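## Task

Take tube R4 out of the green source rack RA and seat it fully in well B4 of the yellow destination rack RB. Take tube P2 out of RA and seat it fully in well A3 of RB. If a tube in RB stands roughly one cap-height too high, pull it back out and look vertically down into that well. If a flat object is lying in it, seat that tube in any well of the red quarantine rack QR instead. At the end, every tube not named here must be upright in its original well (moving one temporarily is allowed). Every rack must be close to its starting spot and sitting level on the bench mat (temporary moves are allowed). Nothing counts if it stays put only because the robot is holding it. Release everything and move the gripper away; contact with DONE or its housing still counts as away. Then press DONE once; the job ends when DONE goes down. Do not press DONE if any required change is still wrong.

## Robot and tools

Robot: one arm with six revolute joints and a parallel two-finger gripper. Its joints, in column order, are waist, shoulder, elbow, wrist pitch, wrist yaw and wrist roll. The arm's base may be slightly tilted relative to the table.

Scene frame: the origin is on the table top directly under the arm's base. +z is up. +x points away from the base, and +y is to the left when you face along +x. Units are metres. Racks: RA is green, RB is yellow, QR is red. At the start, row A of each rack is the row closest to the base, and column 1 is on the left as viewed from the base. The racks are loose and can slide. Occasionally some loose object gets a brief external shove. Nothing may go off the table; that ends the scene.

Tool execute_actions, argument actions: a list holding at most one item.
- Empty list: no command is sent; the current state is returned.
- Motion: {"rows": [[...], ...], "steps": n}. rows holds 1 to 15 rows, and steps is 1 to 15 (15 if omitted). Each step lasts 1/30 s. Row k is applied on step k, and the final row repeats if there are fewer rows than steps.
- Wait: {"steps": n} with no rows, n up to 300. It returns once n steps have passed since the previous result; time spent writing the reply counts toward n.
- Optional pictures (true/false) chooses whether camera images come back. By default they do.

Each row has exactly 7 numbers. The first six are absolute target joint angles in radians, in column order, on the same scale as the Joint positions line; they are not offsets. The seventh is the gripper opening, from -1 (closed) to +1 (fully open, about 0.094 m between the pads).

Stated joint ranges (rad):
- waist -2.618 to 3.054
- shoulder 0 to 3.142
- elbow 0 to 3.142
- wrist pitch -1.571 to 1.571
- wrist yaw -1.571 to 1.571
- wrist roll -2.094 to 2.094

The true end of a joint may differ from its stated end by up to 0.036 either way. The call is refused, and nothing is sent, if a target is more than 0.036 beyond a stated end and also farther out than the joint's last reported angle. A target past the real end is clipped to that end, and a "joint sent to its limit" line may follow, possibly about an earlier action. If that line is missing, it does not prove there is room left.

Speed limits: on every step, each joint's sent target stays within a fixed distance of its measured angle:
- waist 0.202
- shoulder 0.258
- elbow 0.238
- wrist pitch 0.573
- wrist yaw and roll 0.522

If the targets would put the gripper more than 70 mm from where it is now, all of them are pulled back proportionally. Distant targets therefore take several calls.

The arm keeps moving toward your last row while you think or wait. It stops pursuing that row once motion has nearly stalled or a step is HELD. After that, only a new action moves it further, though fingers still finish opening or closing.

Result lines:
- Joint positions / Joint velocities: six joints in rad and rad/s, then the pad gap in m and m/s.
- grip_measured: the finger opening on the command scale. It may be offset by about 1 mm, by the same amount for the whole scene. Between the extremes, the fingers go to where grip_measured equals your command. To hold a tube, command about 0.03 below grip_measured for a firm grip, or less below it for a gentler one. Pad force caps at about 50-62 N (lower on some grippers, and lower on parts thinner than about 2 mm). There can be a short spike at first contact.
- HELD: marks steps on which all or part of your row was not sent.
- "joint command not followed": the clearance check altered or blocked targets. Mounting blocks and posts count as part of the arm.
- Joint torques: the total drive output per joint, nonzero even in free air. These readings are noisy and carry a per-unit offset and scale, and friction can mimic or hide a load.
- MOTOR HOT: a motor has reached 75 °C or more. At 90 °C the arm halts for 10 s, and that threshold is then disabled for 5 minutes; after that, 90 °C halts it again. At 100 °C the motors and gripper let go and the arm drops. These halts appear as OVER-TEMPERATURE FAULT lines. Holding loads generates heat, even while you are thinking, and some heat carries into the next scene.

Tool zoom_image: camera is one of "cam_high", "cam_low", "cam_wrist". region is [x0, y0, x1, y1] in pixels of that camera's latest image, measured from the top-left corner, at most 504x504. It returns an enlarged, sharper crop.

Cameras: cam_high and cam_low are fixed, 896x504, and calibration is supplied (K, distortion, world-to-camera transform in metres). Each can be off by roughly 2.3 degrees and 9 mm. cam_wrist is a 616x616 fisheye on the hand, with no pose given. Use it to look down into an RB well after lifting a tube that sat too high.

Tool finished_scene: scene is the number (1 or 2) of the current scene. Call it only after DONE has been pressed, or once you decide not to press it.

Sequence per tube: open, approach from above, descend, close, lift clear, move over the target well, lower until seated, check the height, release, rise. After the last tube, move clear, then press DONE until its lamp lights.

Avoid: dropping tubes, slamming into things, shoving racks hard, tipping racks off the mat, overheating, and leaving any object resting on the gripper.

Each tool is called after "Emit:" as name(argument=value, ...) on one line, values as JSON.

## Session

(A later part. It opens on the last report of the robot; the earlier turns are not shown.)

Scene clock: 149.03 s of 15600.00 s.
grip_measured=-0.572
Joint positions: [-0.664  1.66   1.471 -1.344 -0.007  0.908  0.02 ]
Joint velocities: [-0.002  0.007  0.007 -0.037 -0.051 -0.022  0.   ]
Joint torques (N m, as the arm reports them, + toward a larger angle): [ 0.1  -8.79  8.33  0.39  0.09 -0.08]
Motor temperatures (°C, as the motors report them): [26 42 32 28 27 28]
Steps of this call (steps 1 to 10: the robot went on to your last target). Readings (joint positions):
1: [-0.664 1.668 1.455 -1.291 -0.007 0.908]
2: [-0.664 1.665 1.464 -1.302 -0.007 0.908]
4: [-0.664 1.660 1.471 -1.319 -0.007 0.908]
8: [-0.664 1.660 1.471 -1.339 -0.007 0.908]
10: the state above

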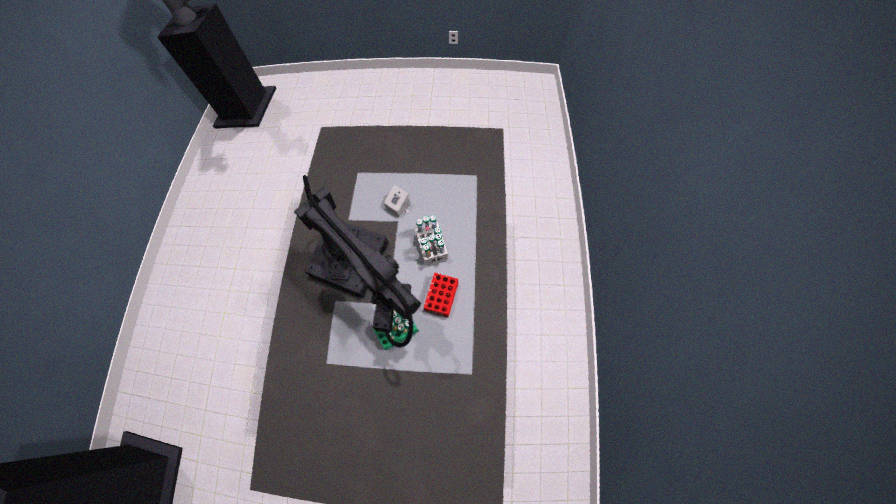

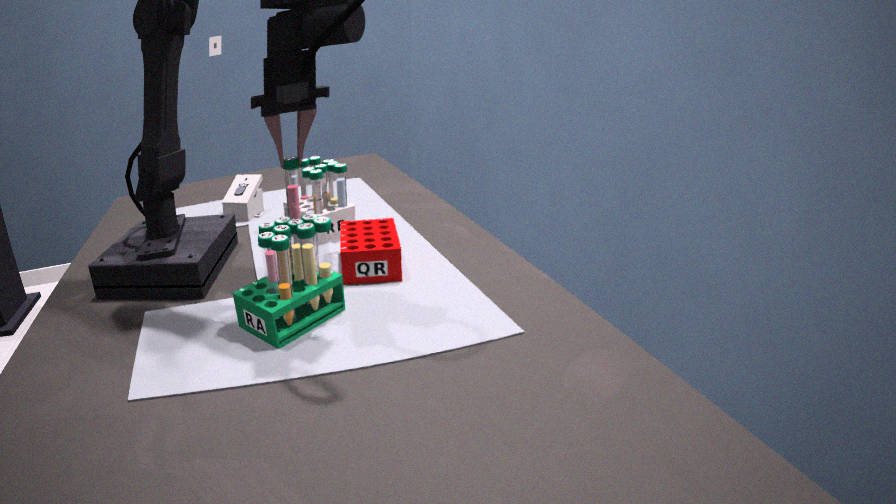

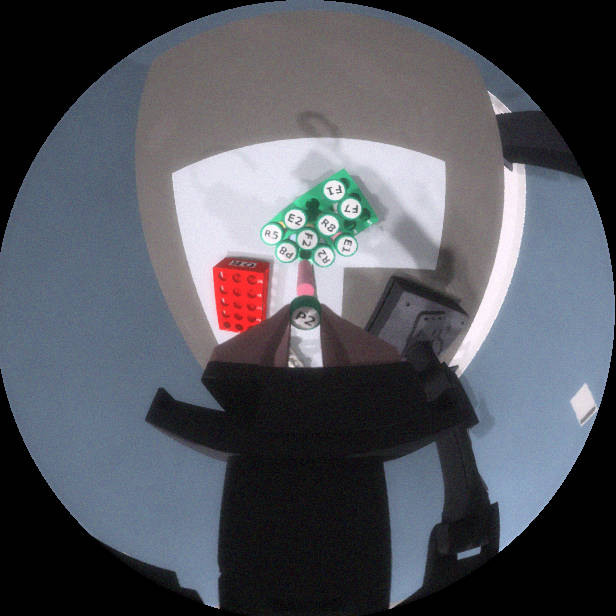

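Emit:
execute_actions(actions=[{"rows":[[-0.65,1.615,1.47,-1.372,0,0.92,-0.605],[-0.64,1.595,1.455,-1.379,0,0.94,-0.605],[-0.62,1.575,1.44,-1.386,0,0.96,-0.605],[-0.6,1.555,1.425,-1.393,0,0.98,-0.605],[-0.57,1.535,1.41,-1.4,0,1.0,-0.605],[-0.54,1.515,1.395,-1.407,0,1.02,-0.605],[-0.5,1.495,1.38,-1.414,0,1.04,-0.605],[-0.46,1.475,1.365,-1.421,0,1.06,-0.605],[-0.42,1.455,1.35,-1.428,0,1.08,-0.605],[-0.38,1.435,1.335,-1.435,0,1.1,-0.605],[-0.34,1.42,1.32,-1.44,0,1.12,-0.605],[-0.3,1.41,1.31,-1.445,0,1.14,-0.605],[-0.26,1.41,1.31,-1.445,0,1.16,-0.605],[-0.22,1.41,1.31,-1.445,0,1.18,-0.605],[-0.18,1.41,1.31,-1.445,0,1.2,-0.605]]}], pictures=false)

Emit:
execute_actions(actions=[{"rows":[[-0.14,1.41,1.31,-1.445,0,1.22,-0.605],[-0.1,1.41,1.31,-1.445,0,1.24,-0.605],[-0.06,1.41,1.31,-1.445,0,1.26,-0.605],[-0.02,1.41,1.31,-1.445,0,1.28,-0.605],[0.02,1.41,1.31,-1.445,0,1.3,-0.605],[0.06,1.41,1.31,-1.445,0,1.32,-0.605],[0.1,1.41,1.31,-1.445,0,1.34,-0.605],[0.14,1.41,1.31,-1.445,0,1.36,-0.605],[0.17,1.41,1.31,-1.445,0,1.38,-0.605],[0.2,1.41,1.31,-1.445,0,1.4,-0.605],[0.225,1.43,1.32,-1.43,0,1.4,-0.605],[0.245,1.44,1.33,-1.42,0,1.4,-0.605],[0.26,1.45,1.34,-1.41,0,1.4,-0.605],[0.268,1.46,1.35,-1.4,0,1.4,-0.605],[0.268,1.47,1.355,-1.395,0,1.4,-0.605]]}], pictures=false)

Emit:
execute_actions(actions=[{"rows":[[0.268,1.485,1.362,-1.387,0,1.4,-0.605],[0.268,1.5,1.37,-1.379,0,1.4,-0.605],[0.268,1.515,1.378,-1.371,0,1.4,-0.605],[0.268,1.53,1.386,-1.363,0,1.4,-0.605],[0.268,1.545,1.394,-1.355,0,1.4,-0.605],[0.268,1.56,1.402,-1.347,0,1.4,-0.605],[0.268,1.575,1.41,-1.339,0,1.4,-0.605],[0.268,1.59,1.42,-1.33,0,1.4,-0.605],[0.268,1.6,1.428,-1.32,0,1.4,-0.605],[0.268,1.61,1.435,-1.312,0,1.4,-0.605]]}], pictures=false)

Emit:
execute_actions(actions=[{"steps":8}])

Emit:
zoom_image(camera="cam_wrist", region=[230,190,380,340])

Emit:
zoom_image(camera="cam_low", region=[240,100,380,240])

Scene clock: 165.50 s of 15600.00 s.
grip_measured=-0.572
Joint positions: [-0.247  1.433  1.318 -1.421 -0.01   1.112  0.02 ]
Joint velocities: [ 1.092 -0.051 -0.056 -0.198  0.022  0.549  0.   ]
Joint torques (N m, as the arm reports them, + toward a larger angle): [ 0.04 -6.28  5.54  0.47  0.11  0.09]
Motor temperatures (°C, as the motors report them): [26 42 33 27 27 28]
Steps of this call (steps 1 to 30: the robot went on to your last target; steps 31 to 100: nothing new was sent; then 12.63 s passed at rest; steps 101 to 115: all 15 steps of this action). Readings (joint positions):
101: [-0.663 1.659 1.471 -1.350 -0.007 0.909]
102: [-0.661 1.655 1.468 -1.350 -0.007 0.912]
104: [-0.643 1.631 1.448 -1.352 -0.006 0.929]
108: [-0.536 1.545 1.391 -1.372 -0.003 0.985]
115: the state above

Scene clock: 166.00 s of 15600.00 s.
grip_measured=-0.572
Joint positions: [ 0.257  1.444  1.316 -1.424 -0.015  1.364  0.02 ]
Joint velocities: [ 0.266  0.242  0.076 -0.022 -0.007  0.183 -0.001]
Joint torques (N m, as the arm reports them, + toward a larger angle): [-0.62 -3.79  8.68  0.68  0.22  0.07]
Motor temperatures (°C, as the motors report them): [26 42 33 27 27 28]
Steps of this call (steps 1 to 15: all 15 steps of this action). Readings (joint positions):
1: [-0.209 1.433 1.317 -1.424 -0.010 1.131]
2: [-0.170 1.433 1.315 -1.425 -0.010 1.151]
4: [-0.091 1.433 1.314 -1.425 -0.010 1.190]
8: [0.069 1.433 1.314 -1.425 -0.011 1.268]
15: the state above

Scene clock: 166.50 s of 15600.00 s.
grip_measured=-0.572
Joint positions: [ 0.265  1.617  1.399 -1.331 -0.015  1.39   0.02 ]
Joint velocities: [ 0.007 -0.007  0.012 -0.037 -0.11   0.051 -0.   ]
Joint torques (N m, as the arm reports them, + toward a larger angle): [ 0.12 -6.97  8.89  0.56  0.16  0.06]
Motor temperatures (°C, as the motors report them): [26 42 33 27 27 28]
Steps of this call (steps 1 to 15: all 15 steps of this action). Readings (joint positions):
1: [0.263 1.454 1.321 -1.424 -0.015 1.370]
2: [0.265 1.467 1.327 -1.421 -0.015 1.374]
4: [0.265 1.497 1.341 -1.412 -0.015 1.381]
8: [0.265 1.563 1.373 -1.381 -0.015 1.387]
15: the state above

Scene clock: 166.77 s of 15600.00 s.
grip_measured=-0.572
Joint positions: [ 0.265  1.617  1.402 -1.329 -0.015  1.391  0.02 ]
Joint velocities: [-0.002 -0.007 -0.012  0.007 -0.007 -0.081 -0.   ]
Joint torques (N m, as the arm reports them, + toward a larger angle): [ 0.17 -6.98  8.73  0.6   0.16  0.09]
Motor temperatures (°C, as the motors report them): [26 42 33 27 27 28]
Steps of this call (steps 1 to 8: the robot went on to your last target). Readings (joint positions):
1: [0.265 1.617 1.400 -1.331 -0.015 1.391]
2: [0.265 1.617 1.401 -1.331 -0.015 1.391]
4: [0.265 1.617 1.402 -1.330 -0.015 1.391]
8: the state above

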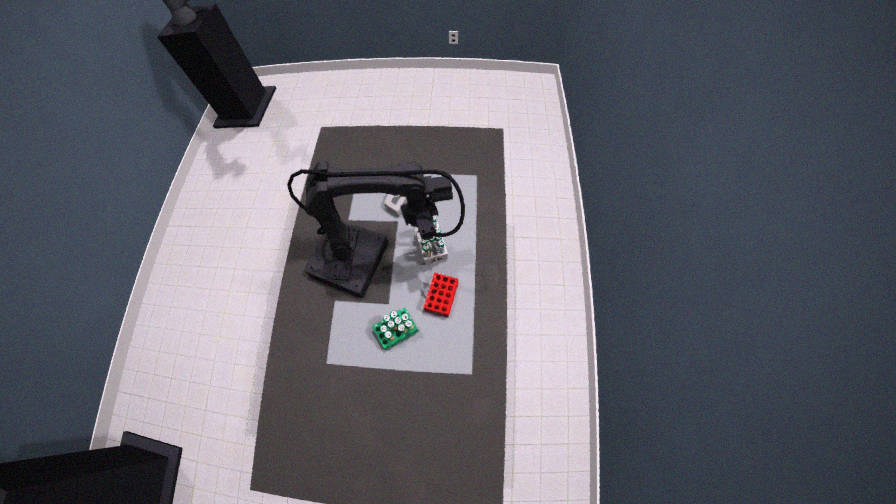

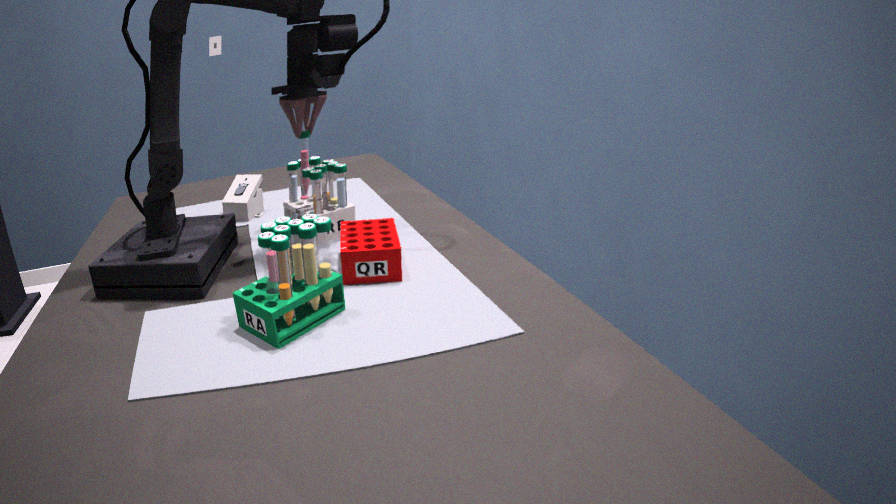

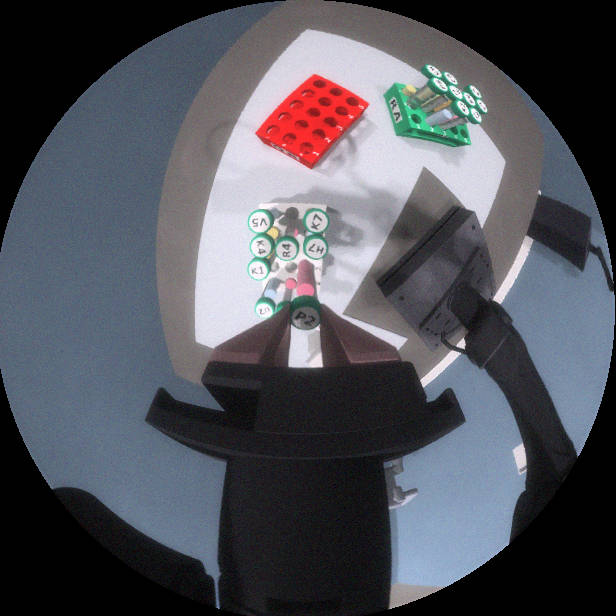

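Region (230, 190, 380, 340) of cam_wrist's 616x616 image, scaled by 3.360, with more detail than that image has.

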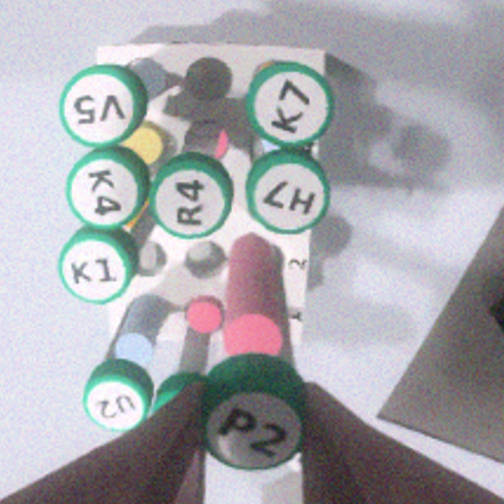

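Region (240, 100, 380, 240) of cam_low's 896x504 image, scaled by 3.600, with more detail than that image has.

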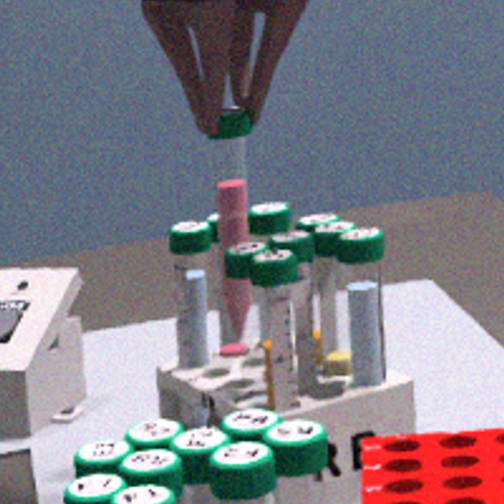

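Emit:
execute_actions(actions=[{"rows":[[0.262,1.59,1.4,-1.305,0,1.4,-0.605],[0.26,1.575,1.39,-1.3,0,1.4,-0.605],[0.258,1.568,1.38,-1.294,0,1.4,-0.605],[0.258,1.563,1.37,-1.287,0,1.4,-0.605],[0.258,1.56,1.36,-1.279,0,1.4,-0.605],[0.258,1.56,1.35,-1.27,0,1.4,-0.605],[0.258,1.56,1.34,-1.261,0,1.4,-0.605],[0.258,1.56,1.33,-1.252,0,1.4,-0.605],[0.258,1.56,1.32,-1.243,0,1.4,-0.605],[0.258,1.56,1.31,-1.235,0,1.4,-0.605],[0.258,1.56,1.3,-1.227,0,1.4,-0.605]]}], pictures=false)

Emit:
execute_actions(actions=[{"steps":10}])

Emit:
zoom_image(camera="cam_wrist", region=[230,190,380,340])

Emit:
zoom_image(camera="cam_low", region=[240,100,380,240])

Scene clock: 180.43 s of 15600.00 s.
grip_measured=-0.572
Joint positions: [ 0.265  1.587  1.3   -1.262 -0.015  1.392  0.02 ]
Joint velocities: [-0.002  0.002 -0.017  0.007 -0.051  0.051  0.001]
Joint torques (N m, as the arm reports them, + toward a larger angle): [-0.75 -8.42  6.05  0.65  0.16  0.09]
Motor temperatures (°C, as the motors report them): [26 42 34 27 27 28]
Steps of this call (steps 1 to 15: the robot went on to your last target; steps 16 to 90: nothing new was sent; then 10.17 s passed at rest; steps 91 to 105: all 15 steps of this action). Readings (joint positions):
91: [0.265 1.617 1.402 -1.329 -0.015 1.392]
92: [0.265 1.616 1.401 -1.327 -0.015 1.392]
94: [0.265 1.607 1.389 -1.316 -0.015 1.392]
98: [0.265 1.588 1.352 -1.297 -0.015 1.392]
105: the state above

Scene clock: 180.77 s of 15600.00 s.
grip_measured=-0.572
Joint positions: [ 0.265  1.587  1.299 -1.247 -0.015  1.392  0.02 ]
Joint velocities: [-0.007 -0.012 -0.002 -0.007  0.037 -0.051 -0.   ]
Joint torques (N m, as the arm reports them, + toward a larger angle): [-0.76 -8.39  5.99  0.6   0.18  0.09]
Motor temperatures (°C, as the motors report them): [26 42 34 27 27 28]
Steps of this call (steps 1 to 10: the robot went on to your last target). Readings (joint positions):
1: [0.265 1.587 1.299 -1.260 -0.015 1.392]
2: [0.265 1.587 1.299 -1.257 -0.015 1.392]
4: [0.265 1.587 1.299 -1.252 -0.015 1.392]
8: [0.265 1.587 1.299 -1.247 -0.015 1.392]
10: the state above

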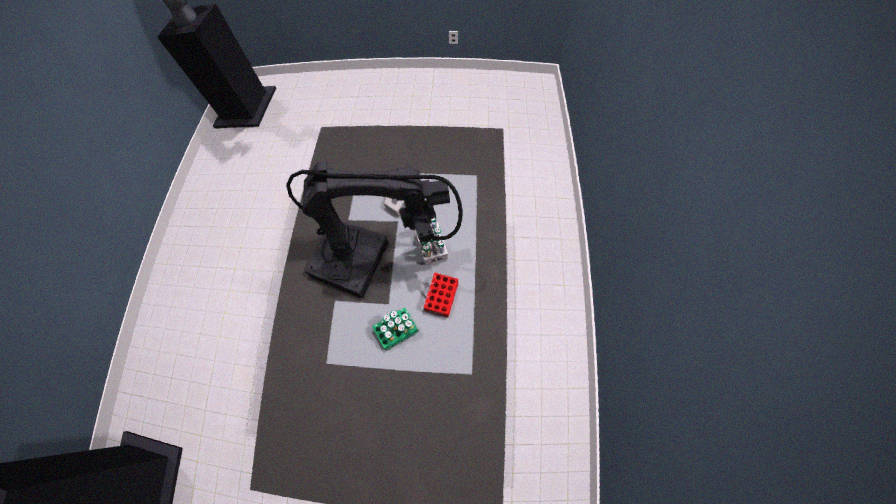

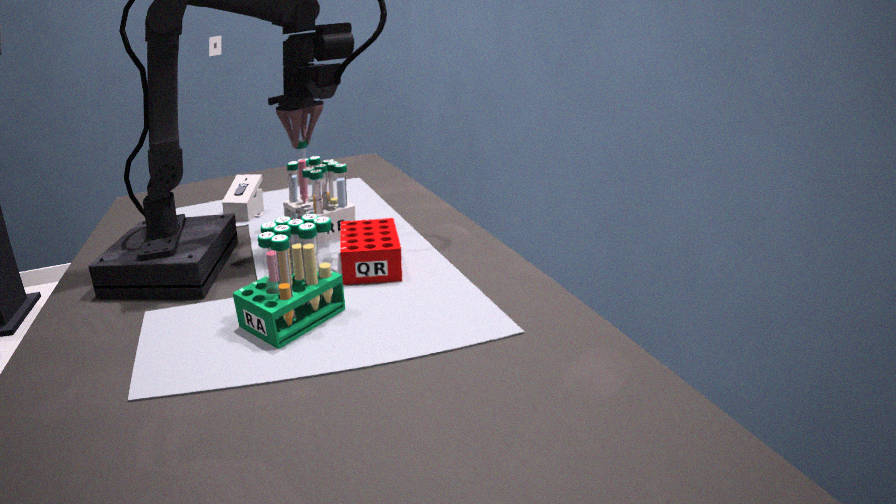

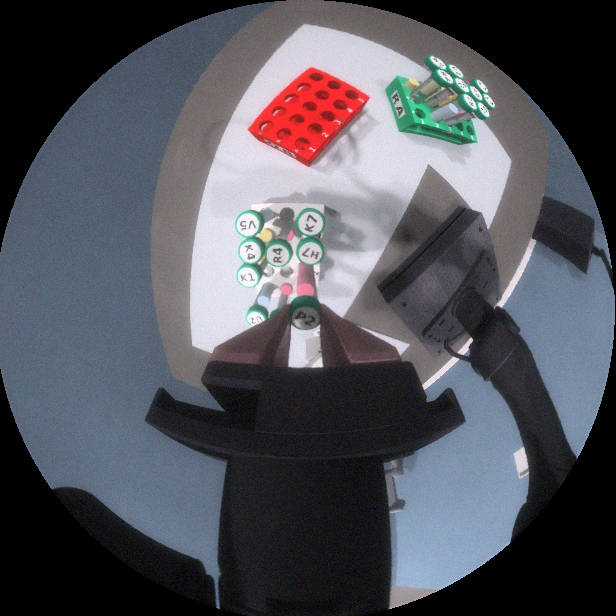

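Region (230, 190, 380, 340) of cam_wrist's 616x616 image, scaled by 3.360, with more detail than that image has.

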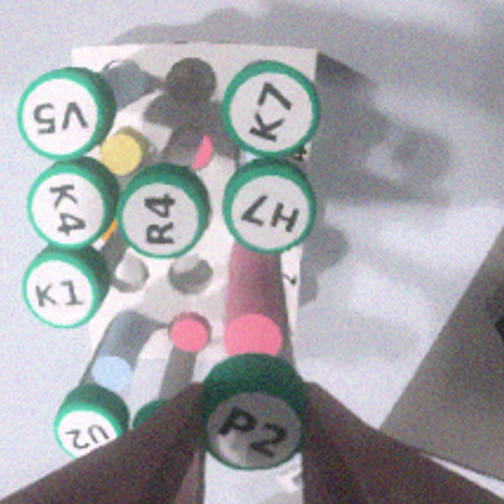

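Region (240, 100, 380, 240) of cam_low's 896x504 image, scaled by 3.600, with more detail than that image has.

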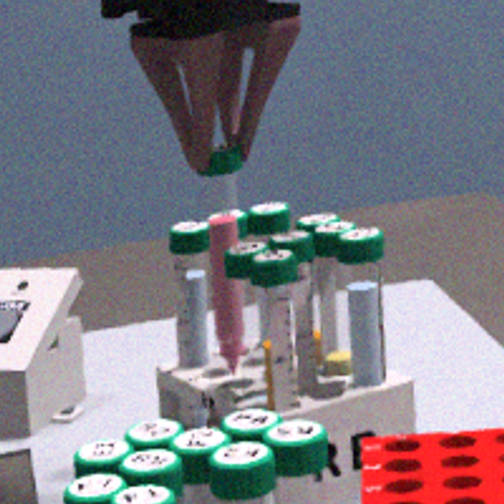

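Emit:
execute_actions(actions=[{"rows":[[0.252,1.57,1.3,-1.227,0,1.4,-0.605],[0.247,1.575,1.3,-1.227,0,1.4,-0.605],[0.242,1.58,1.3,-1.227,0,1.4,-0.605],[0.238,1.58,1.3,-1.227,0,1.4,-0.605],[0.235,1.58,1.3,-1.227,0,1.4,-0.605]],"steps":12}])

Emit:
zoom_image(camera="cam_wrist", region=[230,190,380,340])

Emit:
zoom_image(camera="cam_low", region=[270,150,350,230])

Scene clock: 187.53 s of 15600.00 s.
grip_measured=-0.572
Joint positions: [ 0.241  1.587  1.299 -1.245 -0.015  1.392  0.02 ]
Joint velocities: [ 0.007 -0.027  0.002 -0.022  0.022 -0.095 -0.   ]
Joint torques (N m, as the arm reports them, + toward a larger angle): [-0.68 -6.75  6.04  0.63  0.18  0.07]
Motor temperatures (°C, as the motors report them): [26 42 33 28 27 28]
Steps of this call (steps 1 to 30: the robot went on to your last target; steps 31 to 90: nothing new was sent; then 3.37 s passed at rest; steps 91 to 102: all 12 steps of this action). Readings (joint positions):
91: [0.264 1.587 1.299 -1.245 -0.015 1.392]
92: [0.263 1.587 1.299 -1.245 -0.015 1.392]
94: [0.256 1.587 1.299 -1.245 -0.015 1.392]
98: [0.242 1.587 1.299 -1.245 -0.015 1.392]
102: the state above

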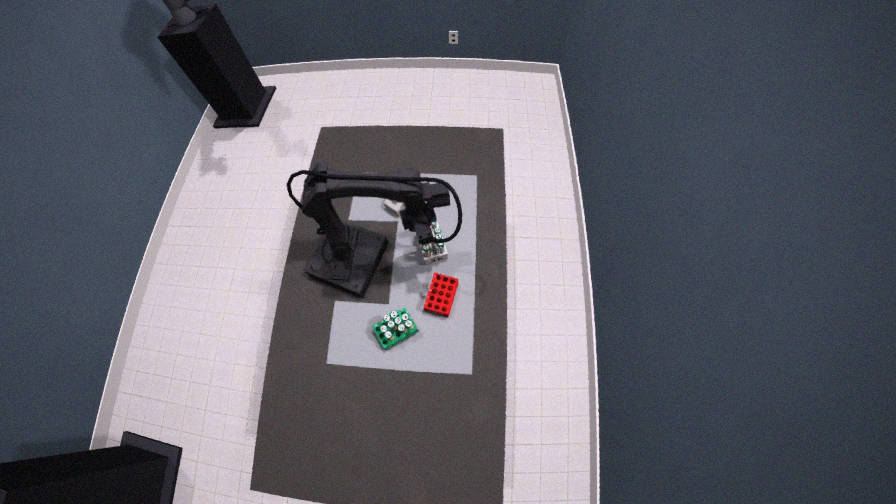

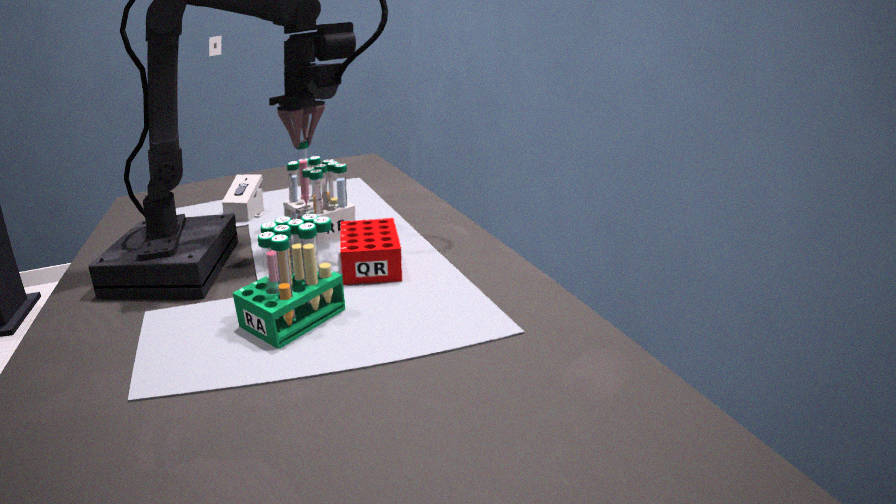

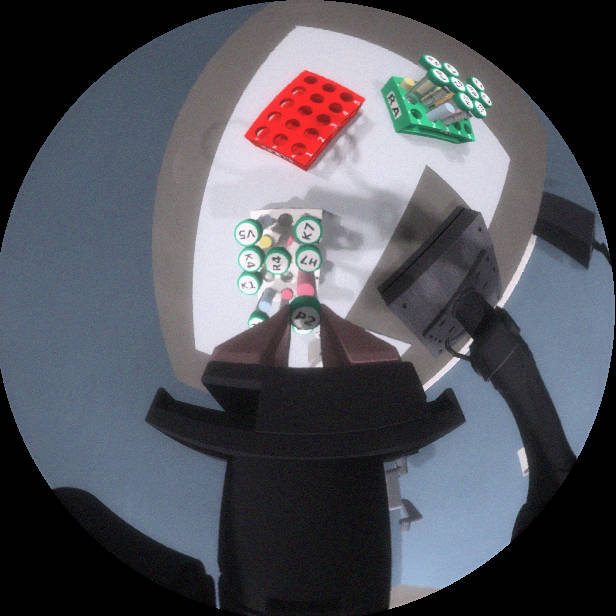

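Region (230, 190, 380, 340) of cam_wrist's 616x616 image, scaled by 3.360, with more detail than that image has.

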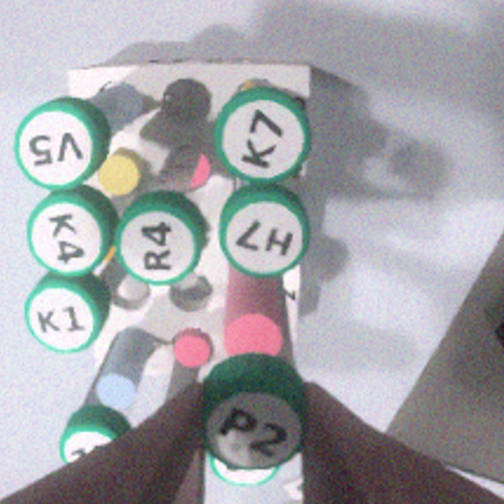

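Region (270, 150, 350, 230) of cam_low's 896x504 image, scaled by 6.300, with more detail than that image has.

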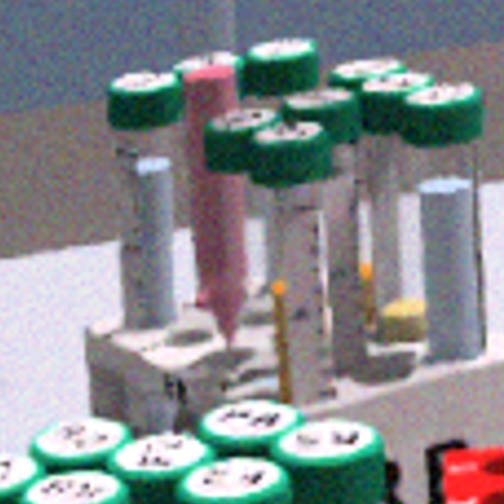

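Emit:
execute_actions(actions=[{"rows":[[0.238,1.581,1.292,-1.218,0,1.4,-0.605],[0.238,1.582,1.284,-1.209,0,1.4,-0.605],[0.238,1.583,1.276,-1.2,0,1.4,-0.605],[0.238,1.584,1.268,-1.191,0,1.4,-0.605],[0.238,1.585,1.26,-1.182,0,1.4,-0.605],[0.238,1.586,1.252,-1.173,0,1.4,-0.605],[0.238,1.587,1.244,-1.164,0,1.4,-0.605],[0.238,1.588,1.236,-1.155,0,1.4,-0.605],[0.238,1.589,1.228,-1.146,0,1.4,-0.605],[0.238,1.59,1.219,-1.137,0,1.4,-0.605]]}], pictures=false)

Emit:
execute_actions(actions=[{"steps":8}])

Emit:
zoom_image(camera="cam_wrist", region=[230,190,380,340])

Emit:
zoom_image(camera="cam_low", region=[260,130,360,230])

Scene clock: 194.20 s of 15600.00 s.
grip_measured=-0.572
Joint positions: [ 0.241  1.587  1.222 -1.166 -0.015  1.392  0.02 ]
Joint velocities: [ 0.002 -0.007  0.002  0.037  0.022  0.037  0.001]
Joint torques (N m, as the arm reports them, + toward a larger angle): [-0.45 -5.96  5.79  0.64  0.17  0.08]
Motor temperatures (°C, as the motors report them): [26 42 33 28 27 28]
Steps of this call (steps 1 to 15: the robot went on to your last target; steps 16 to 90: nothing new was sent; then 3.17 s passed at rest; steps 91 to 105: all 15 steps of this action). Readings (joint positions):
91: [0.241 1.587 1.299 -1.244 -0.015 1.392]
92: [0.241 1.587 1.298 -1.241 -0.015 1.392]
94: [0.241 1.587 1.288 -1.229 -0.015 1.392]
98: [0.241 1.587 1.253 -1.203 -0.015 1.392]
105: the state above

Scene clock: 194.47 s of 15600.00 s.
grip_measured=-0.572
Joint positions: [ 0.241  1.587  1.222 -1.157 -0.015  1.392  0.02 ]
Joint velocities: [ 0.007  0.002  0.012  0.081 -0.066 -0.051  0.001]
Joint torques (N m, as the arm reports them, + toward a larger angle): [-0.48 -5.94  5.78  0.66  0.16  0.08]
Motor temperatures (°C, as the motors report them): [26 42 33 28 27 28]
Steps of this call (steps 1 to 8: the robot went on to your last target). Readings (joint positions):
1: [0.241 1.587 1.222 -1.164 -0.015 1.392]
2: [0.241 1.587 1.222 -1.162 -0.015 1.392]
4: [0.241 1.587 1.222 -1.159 -0.015 1.392]
8: the state above

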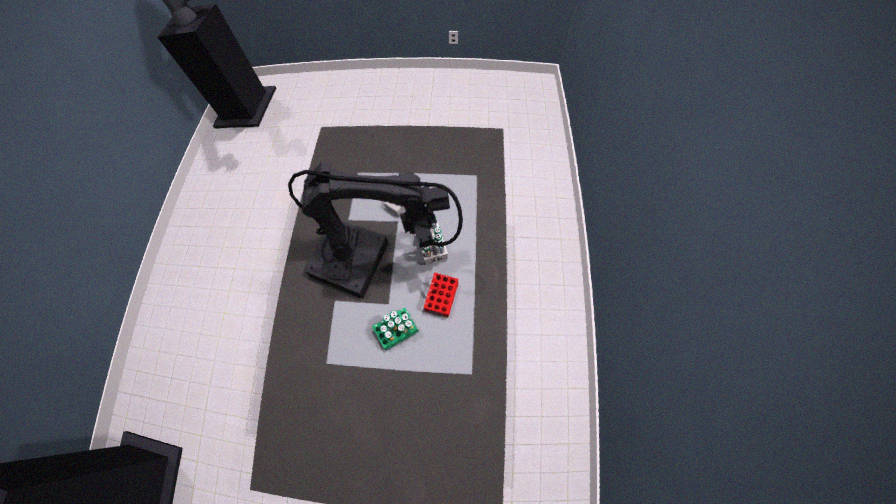

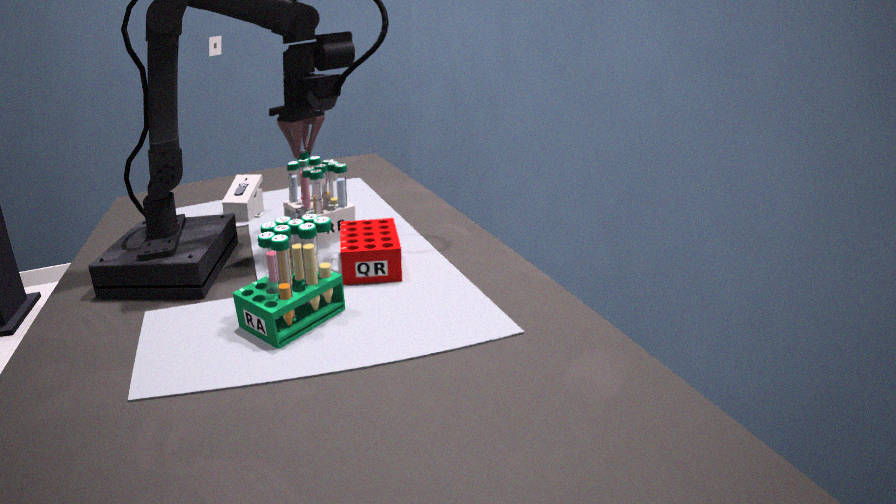

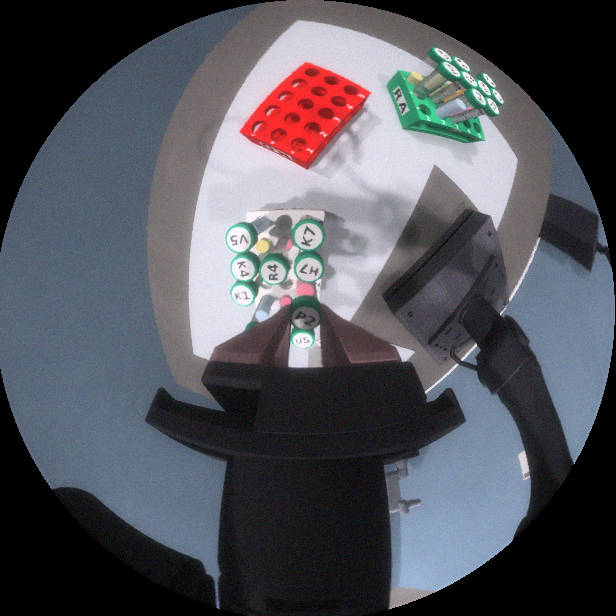

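Region (230, 190, 380, 340) of cam_wrist's 616x616 image, scaled by 3.360, with more detail than that image has.

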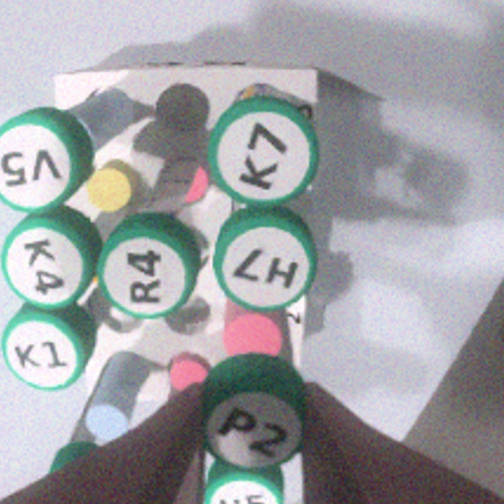

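Region (260, 130, 360, 230) of cam_low's 896x504 image, scaled by 5.040, with more detail than that image has.

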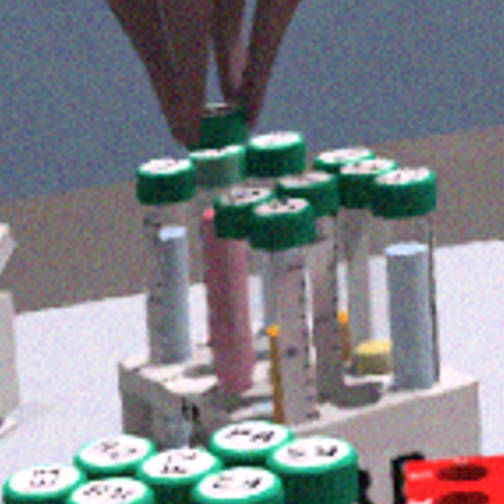

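Emit:
execute_actions(actions=[{"rows":[[0.238,1.591,1.212,-1.13,0,1.4,-0.605],[0.238,1.592,1.205,-1.122,0,1.4,-0.605],[0.238,1.592,1.198,-1.114,0,1.4,-0.605],[0.238,1.593,1.191,-1.106,0,1.4,-0.605],[0.238,1.593,1.184,-1.098,0,1.4,-0.605],[0.238,1.594,1.177,-1.09,0,1.4,-0.605],[0.238,1.594,1.17,-1.082,0,1.4,-0.605],[0.238,1.595,1.163,-1.074,0,1.4,-0.605],[0.238,1.595,1.156,-1.066,0,1.4,-0.605]]}], pictures=false)

Emit:
execute_actions(actions=[{"rows":[[0.238,1.595,1.156,-1.066,0,1.4,-0.605],[0.238,1.595,1.156,-1.066,0,1.4,-0.58],[0.238,1.595,1.156,-1.066,0,1.4,-0.57],[0.238,1.595,1.156,-1.066,0,1.4,-0.56],[0.238,1.595,1.156,-1.066,0,1.4,-0.55],[0.238,1.595,1.156,-1.066,0,1.4,-0.53],[0.238,1.595,1.156,-1.066,0,1.4,-0.5],[0.238,1.595,1.156,-1.066,0,1.4,-0.45],[0.238,1.595,1.156,-1.066,0,1.4,-0.4]]}])

Emit:
zoom_image(camera="cam_wrist", region=[230,220,380,370])

Emit:
zoom_image(camera="cam_low", region=[260,130,360,230])

Scene clock: 204.17 s of 15600.00 s.
grip_measured=-0.572
Joint positions: [ 0.241  1.594  1.159 -1.09  -0.015  1.392  0.02 ]
Joint velocities: [-0.007  0.022 -0.027  0.11   0.051 -0.051 -0.001]
Joint torques (N m, as the arm reports them, + toward a larger angle): [-0.41 -6.18  5.64  0.65  0.17  0.07]
Motor temperatures (°C, as the motors report them): [26 41 32 28 27 28]
Steps of this call (steps 1 to 15: the robot went on to your last target; steps 16 to 90: nothing new was sent; then 6.20 s passed at rest; steps 91 to 105: all 15 steps of this action). Readings (joint positions):
91: [0.241 1.587 1.222 -1.157 -0.015 1.392]
92: [0.241 1.587 1.220 -1.155 -0.015 1.392]
94: [0.241 1.587 1.209 -1.146 -0.015 1.392]
98: [0.241 1.587 1.179 -1.117 -0.015 1.392]
105: the state above

Scene clock: 204.67 s of 15600.00 s.
grip_measured=-0.402
Joint positions: [ 0.241  1.594  1.159 -1.085 -0.015  1.392  0.028]
Joint velocities: [-0.017 -0.012 -0.007  0.022  0.051 -0.066  0.001]
Joint torques (N m, as the arm reports them, + toward a larger angle): [-0.46 -6.17  5.62  0.65  0.17  0.1 ]
Motor temperatures (°C, as the motors report them): [26 41 32 28 27 28]
Steps of this call (steps 1 to 15: all 15 steps of this action). Readings (joint positions):
1: [0.241 1.594 1.159 -1.089 -0.015 1.392]
2: [0.241 1.594 1.159 -1.088 -0.015 1.392]
4: [0.241 1.594 1.159 -1.086 -0.015 1.392]
8: [0.241 1.594 1.159 -1.086 -0.015 1.392]
15: the state above

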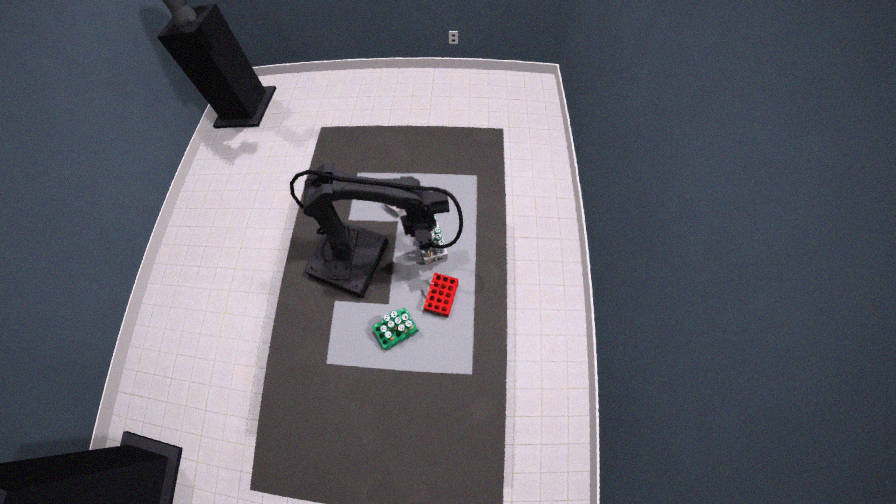

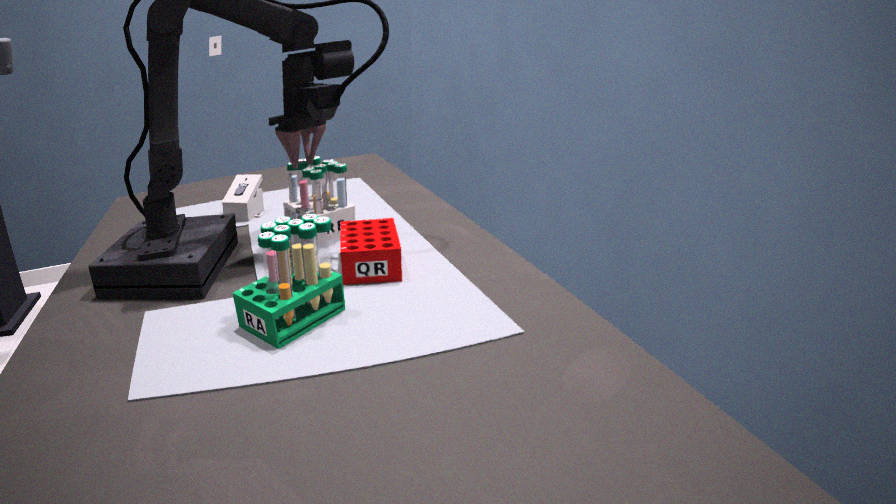

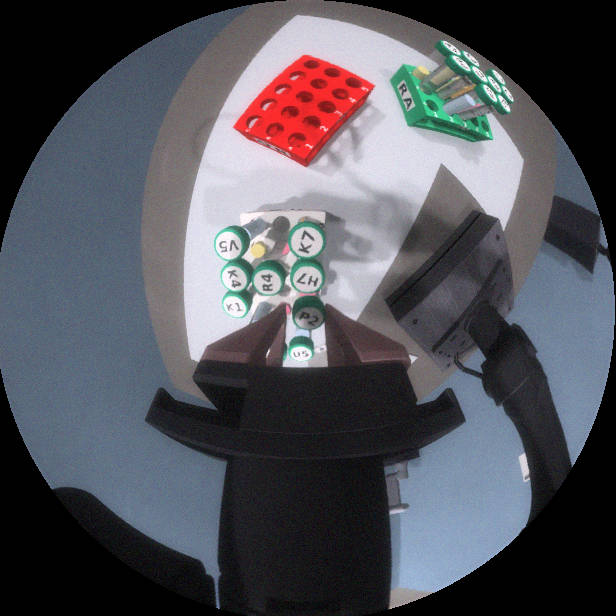

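Region (230, 220, 380, 370) of cam_wrist's 616x616 image, scaled by 3.360, with more detail than that image has.

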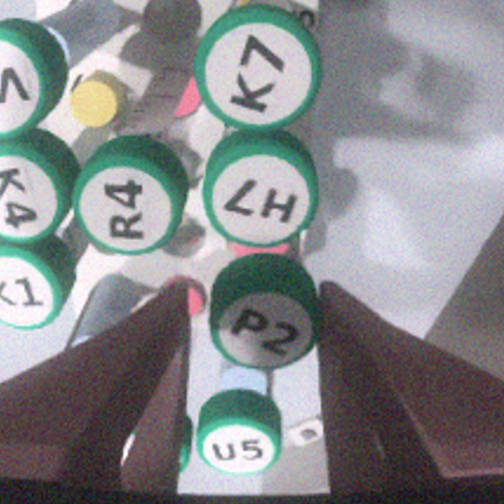

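Region (260, 130, 360, 230) of cam_low's 896x504 image, scaled by 5.040, with more detail than that image has.

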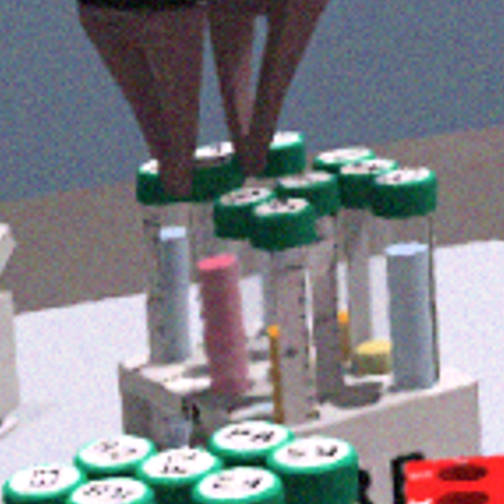

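Emit:
execute_actions(actions=[])

Emit:
zoom_image(camera="cam_low", region=[220,100,400,240])

Scene clock: 215.07 s of 15600.00 s.
grip_measured=-0.402
Joint positions: [ 0.241  1.594  1.159 -1.085 -0.015  1.392  0.028]
Joint velocities: [ 0.012 -0.007  0.002  0.007 -0.007  0.007 -0.001]
Joint torques (N m, as the arm reports them, + toward a larger angle): [-0.4  -6.16  5.62  0.64  0.17  0.09]
Motor temperatures (°C, as the motors report them): [26 41 32 28 27 28]
Steps of this call (steps 1 to 15: the robot went on to your last target; steps 16 to 90: nothing new was sent; then 7.40 s passed at rest). Readings (joint positions):
1: [0.241 1.594 1.159 -1.085 -0.015 1.392]
2: [0.241 1.594 1.159 -1.085 -0.015 1.392]
4: [0.241 1.594 1.159 -1.085 -0.015 1.392]
8: [0.241 1.594 1.159 -1.085 -0.015 1.392]
90: the state above
The arm was judged still, so your last target was given up. Only a new action makes it travel on or press farther. Fingers that are still opening or closing keep moving.

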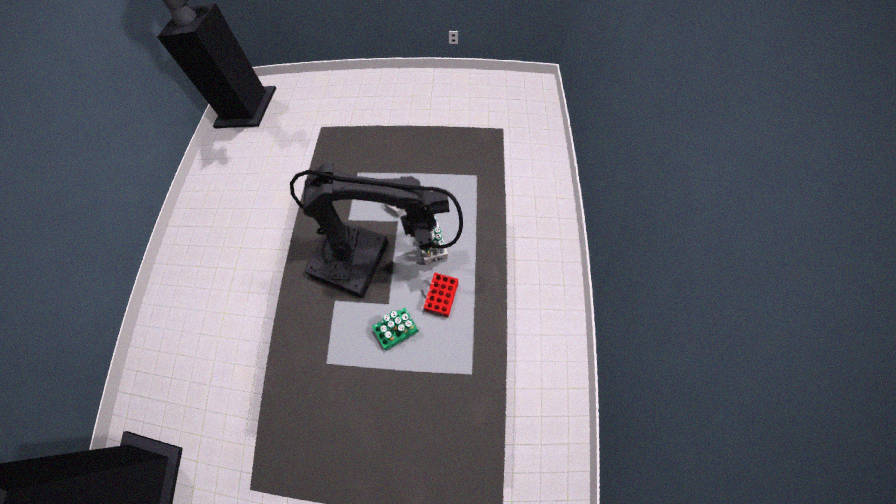

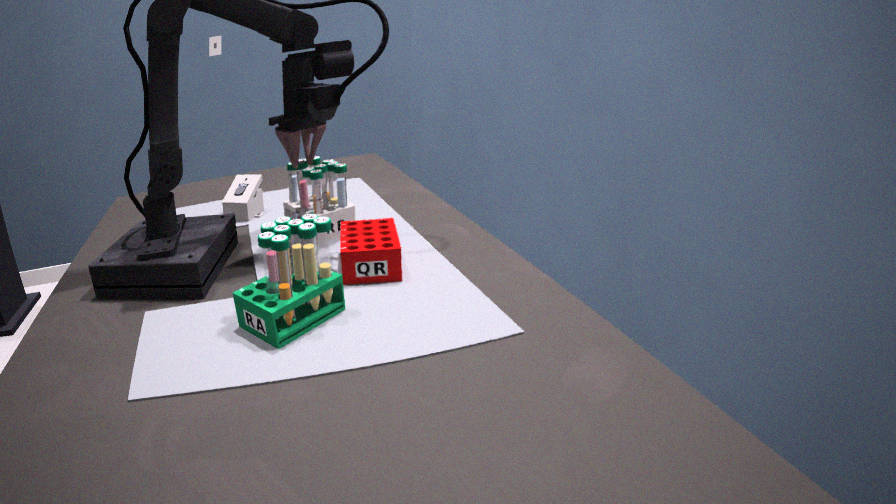

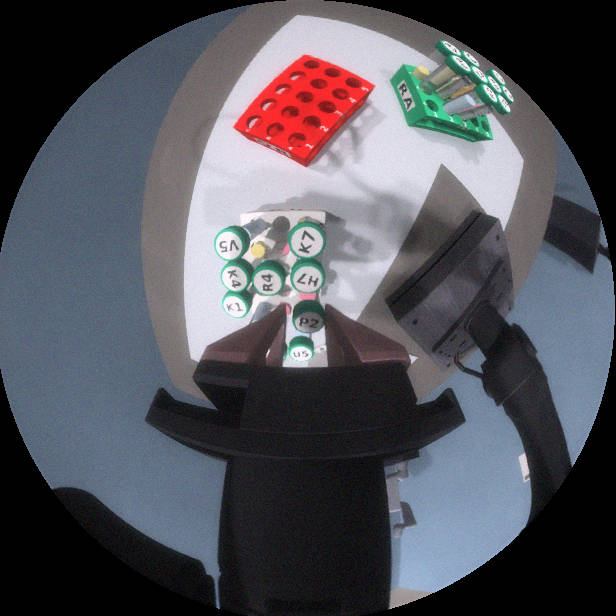

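Region (220, 100, 400, 240) of cam_low's 896x504 image, scaled by 2.800, with more detail than that image has.

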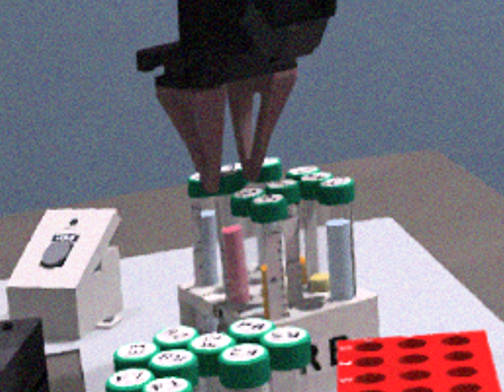

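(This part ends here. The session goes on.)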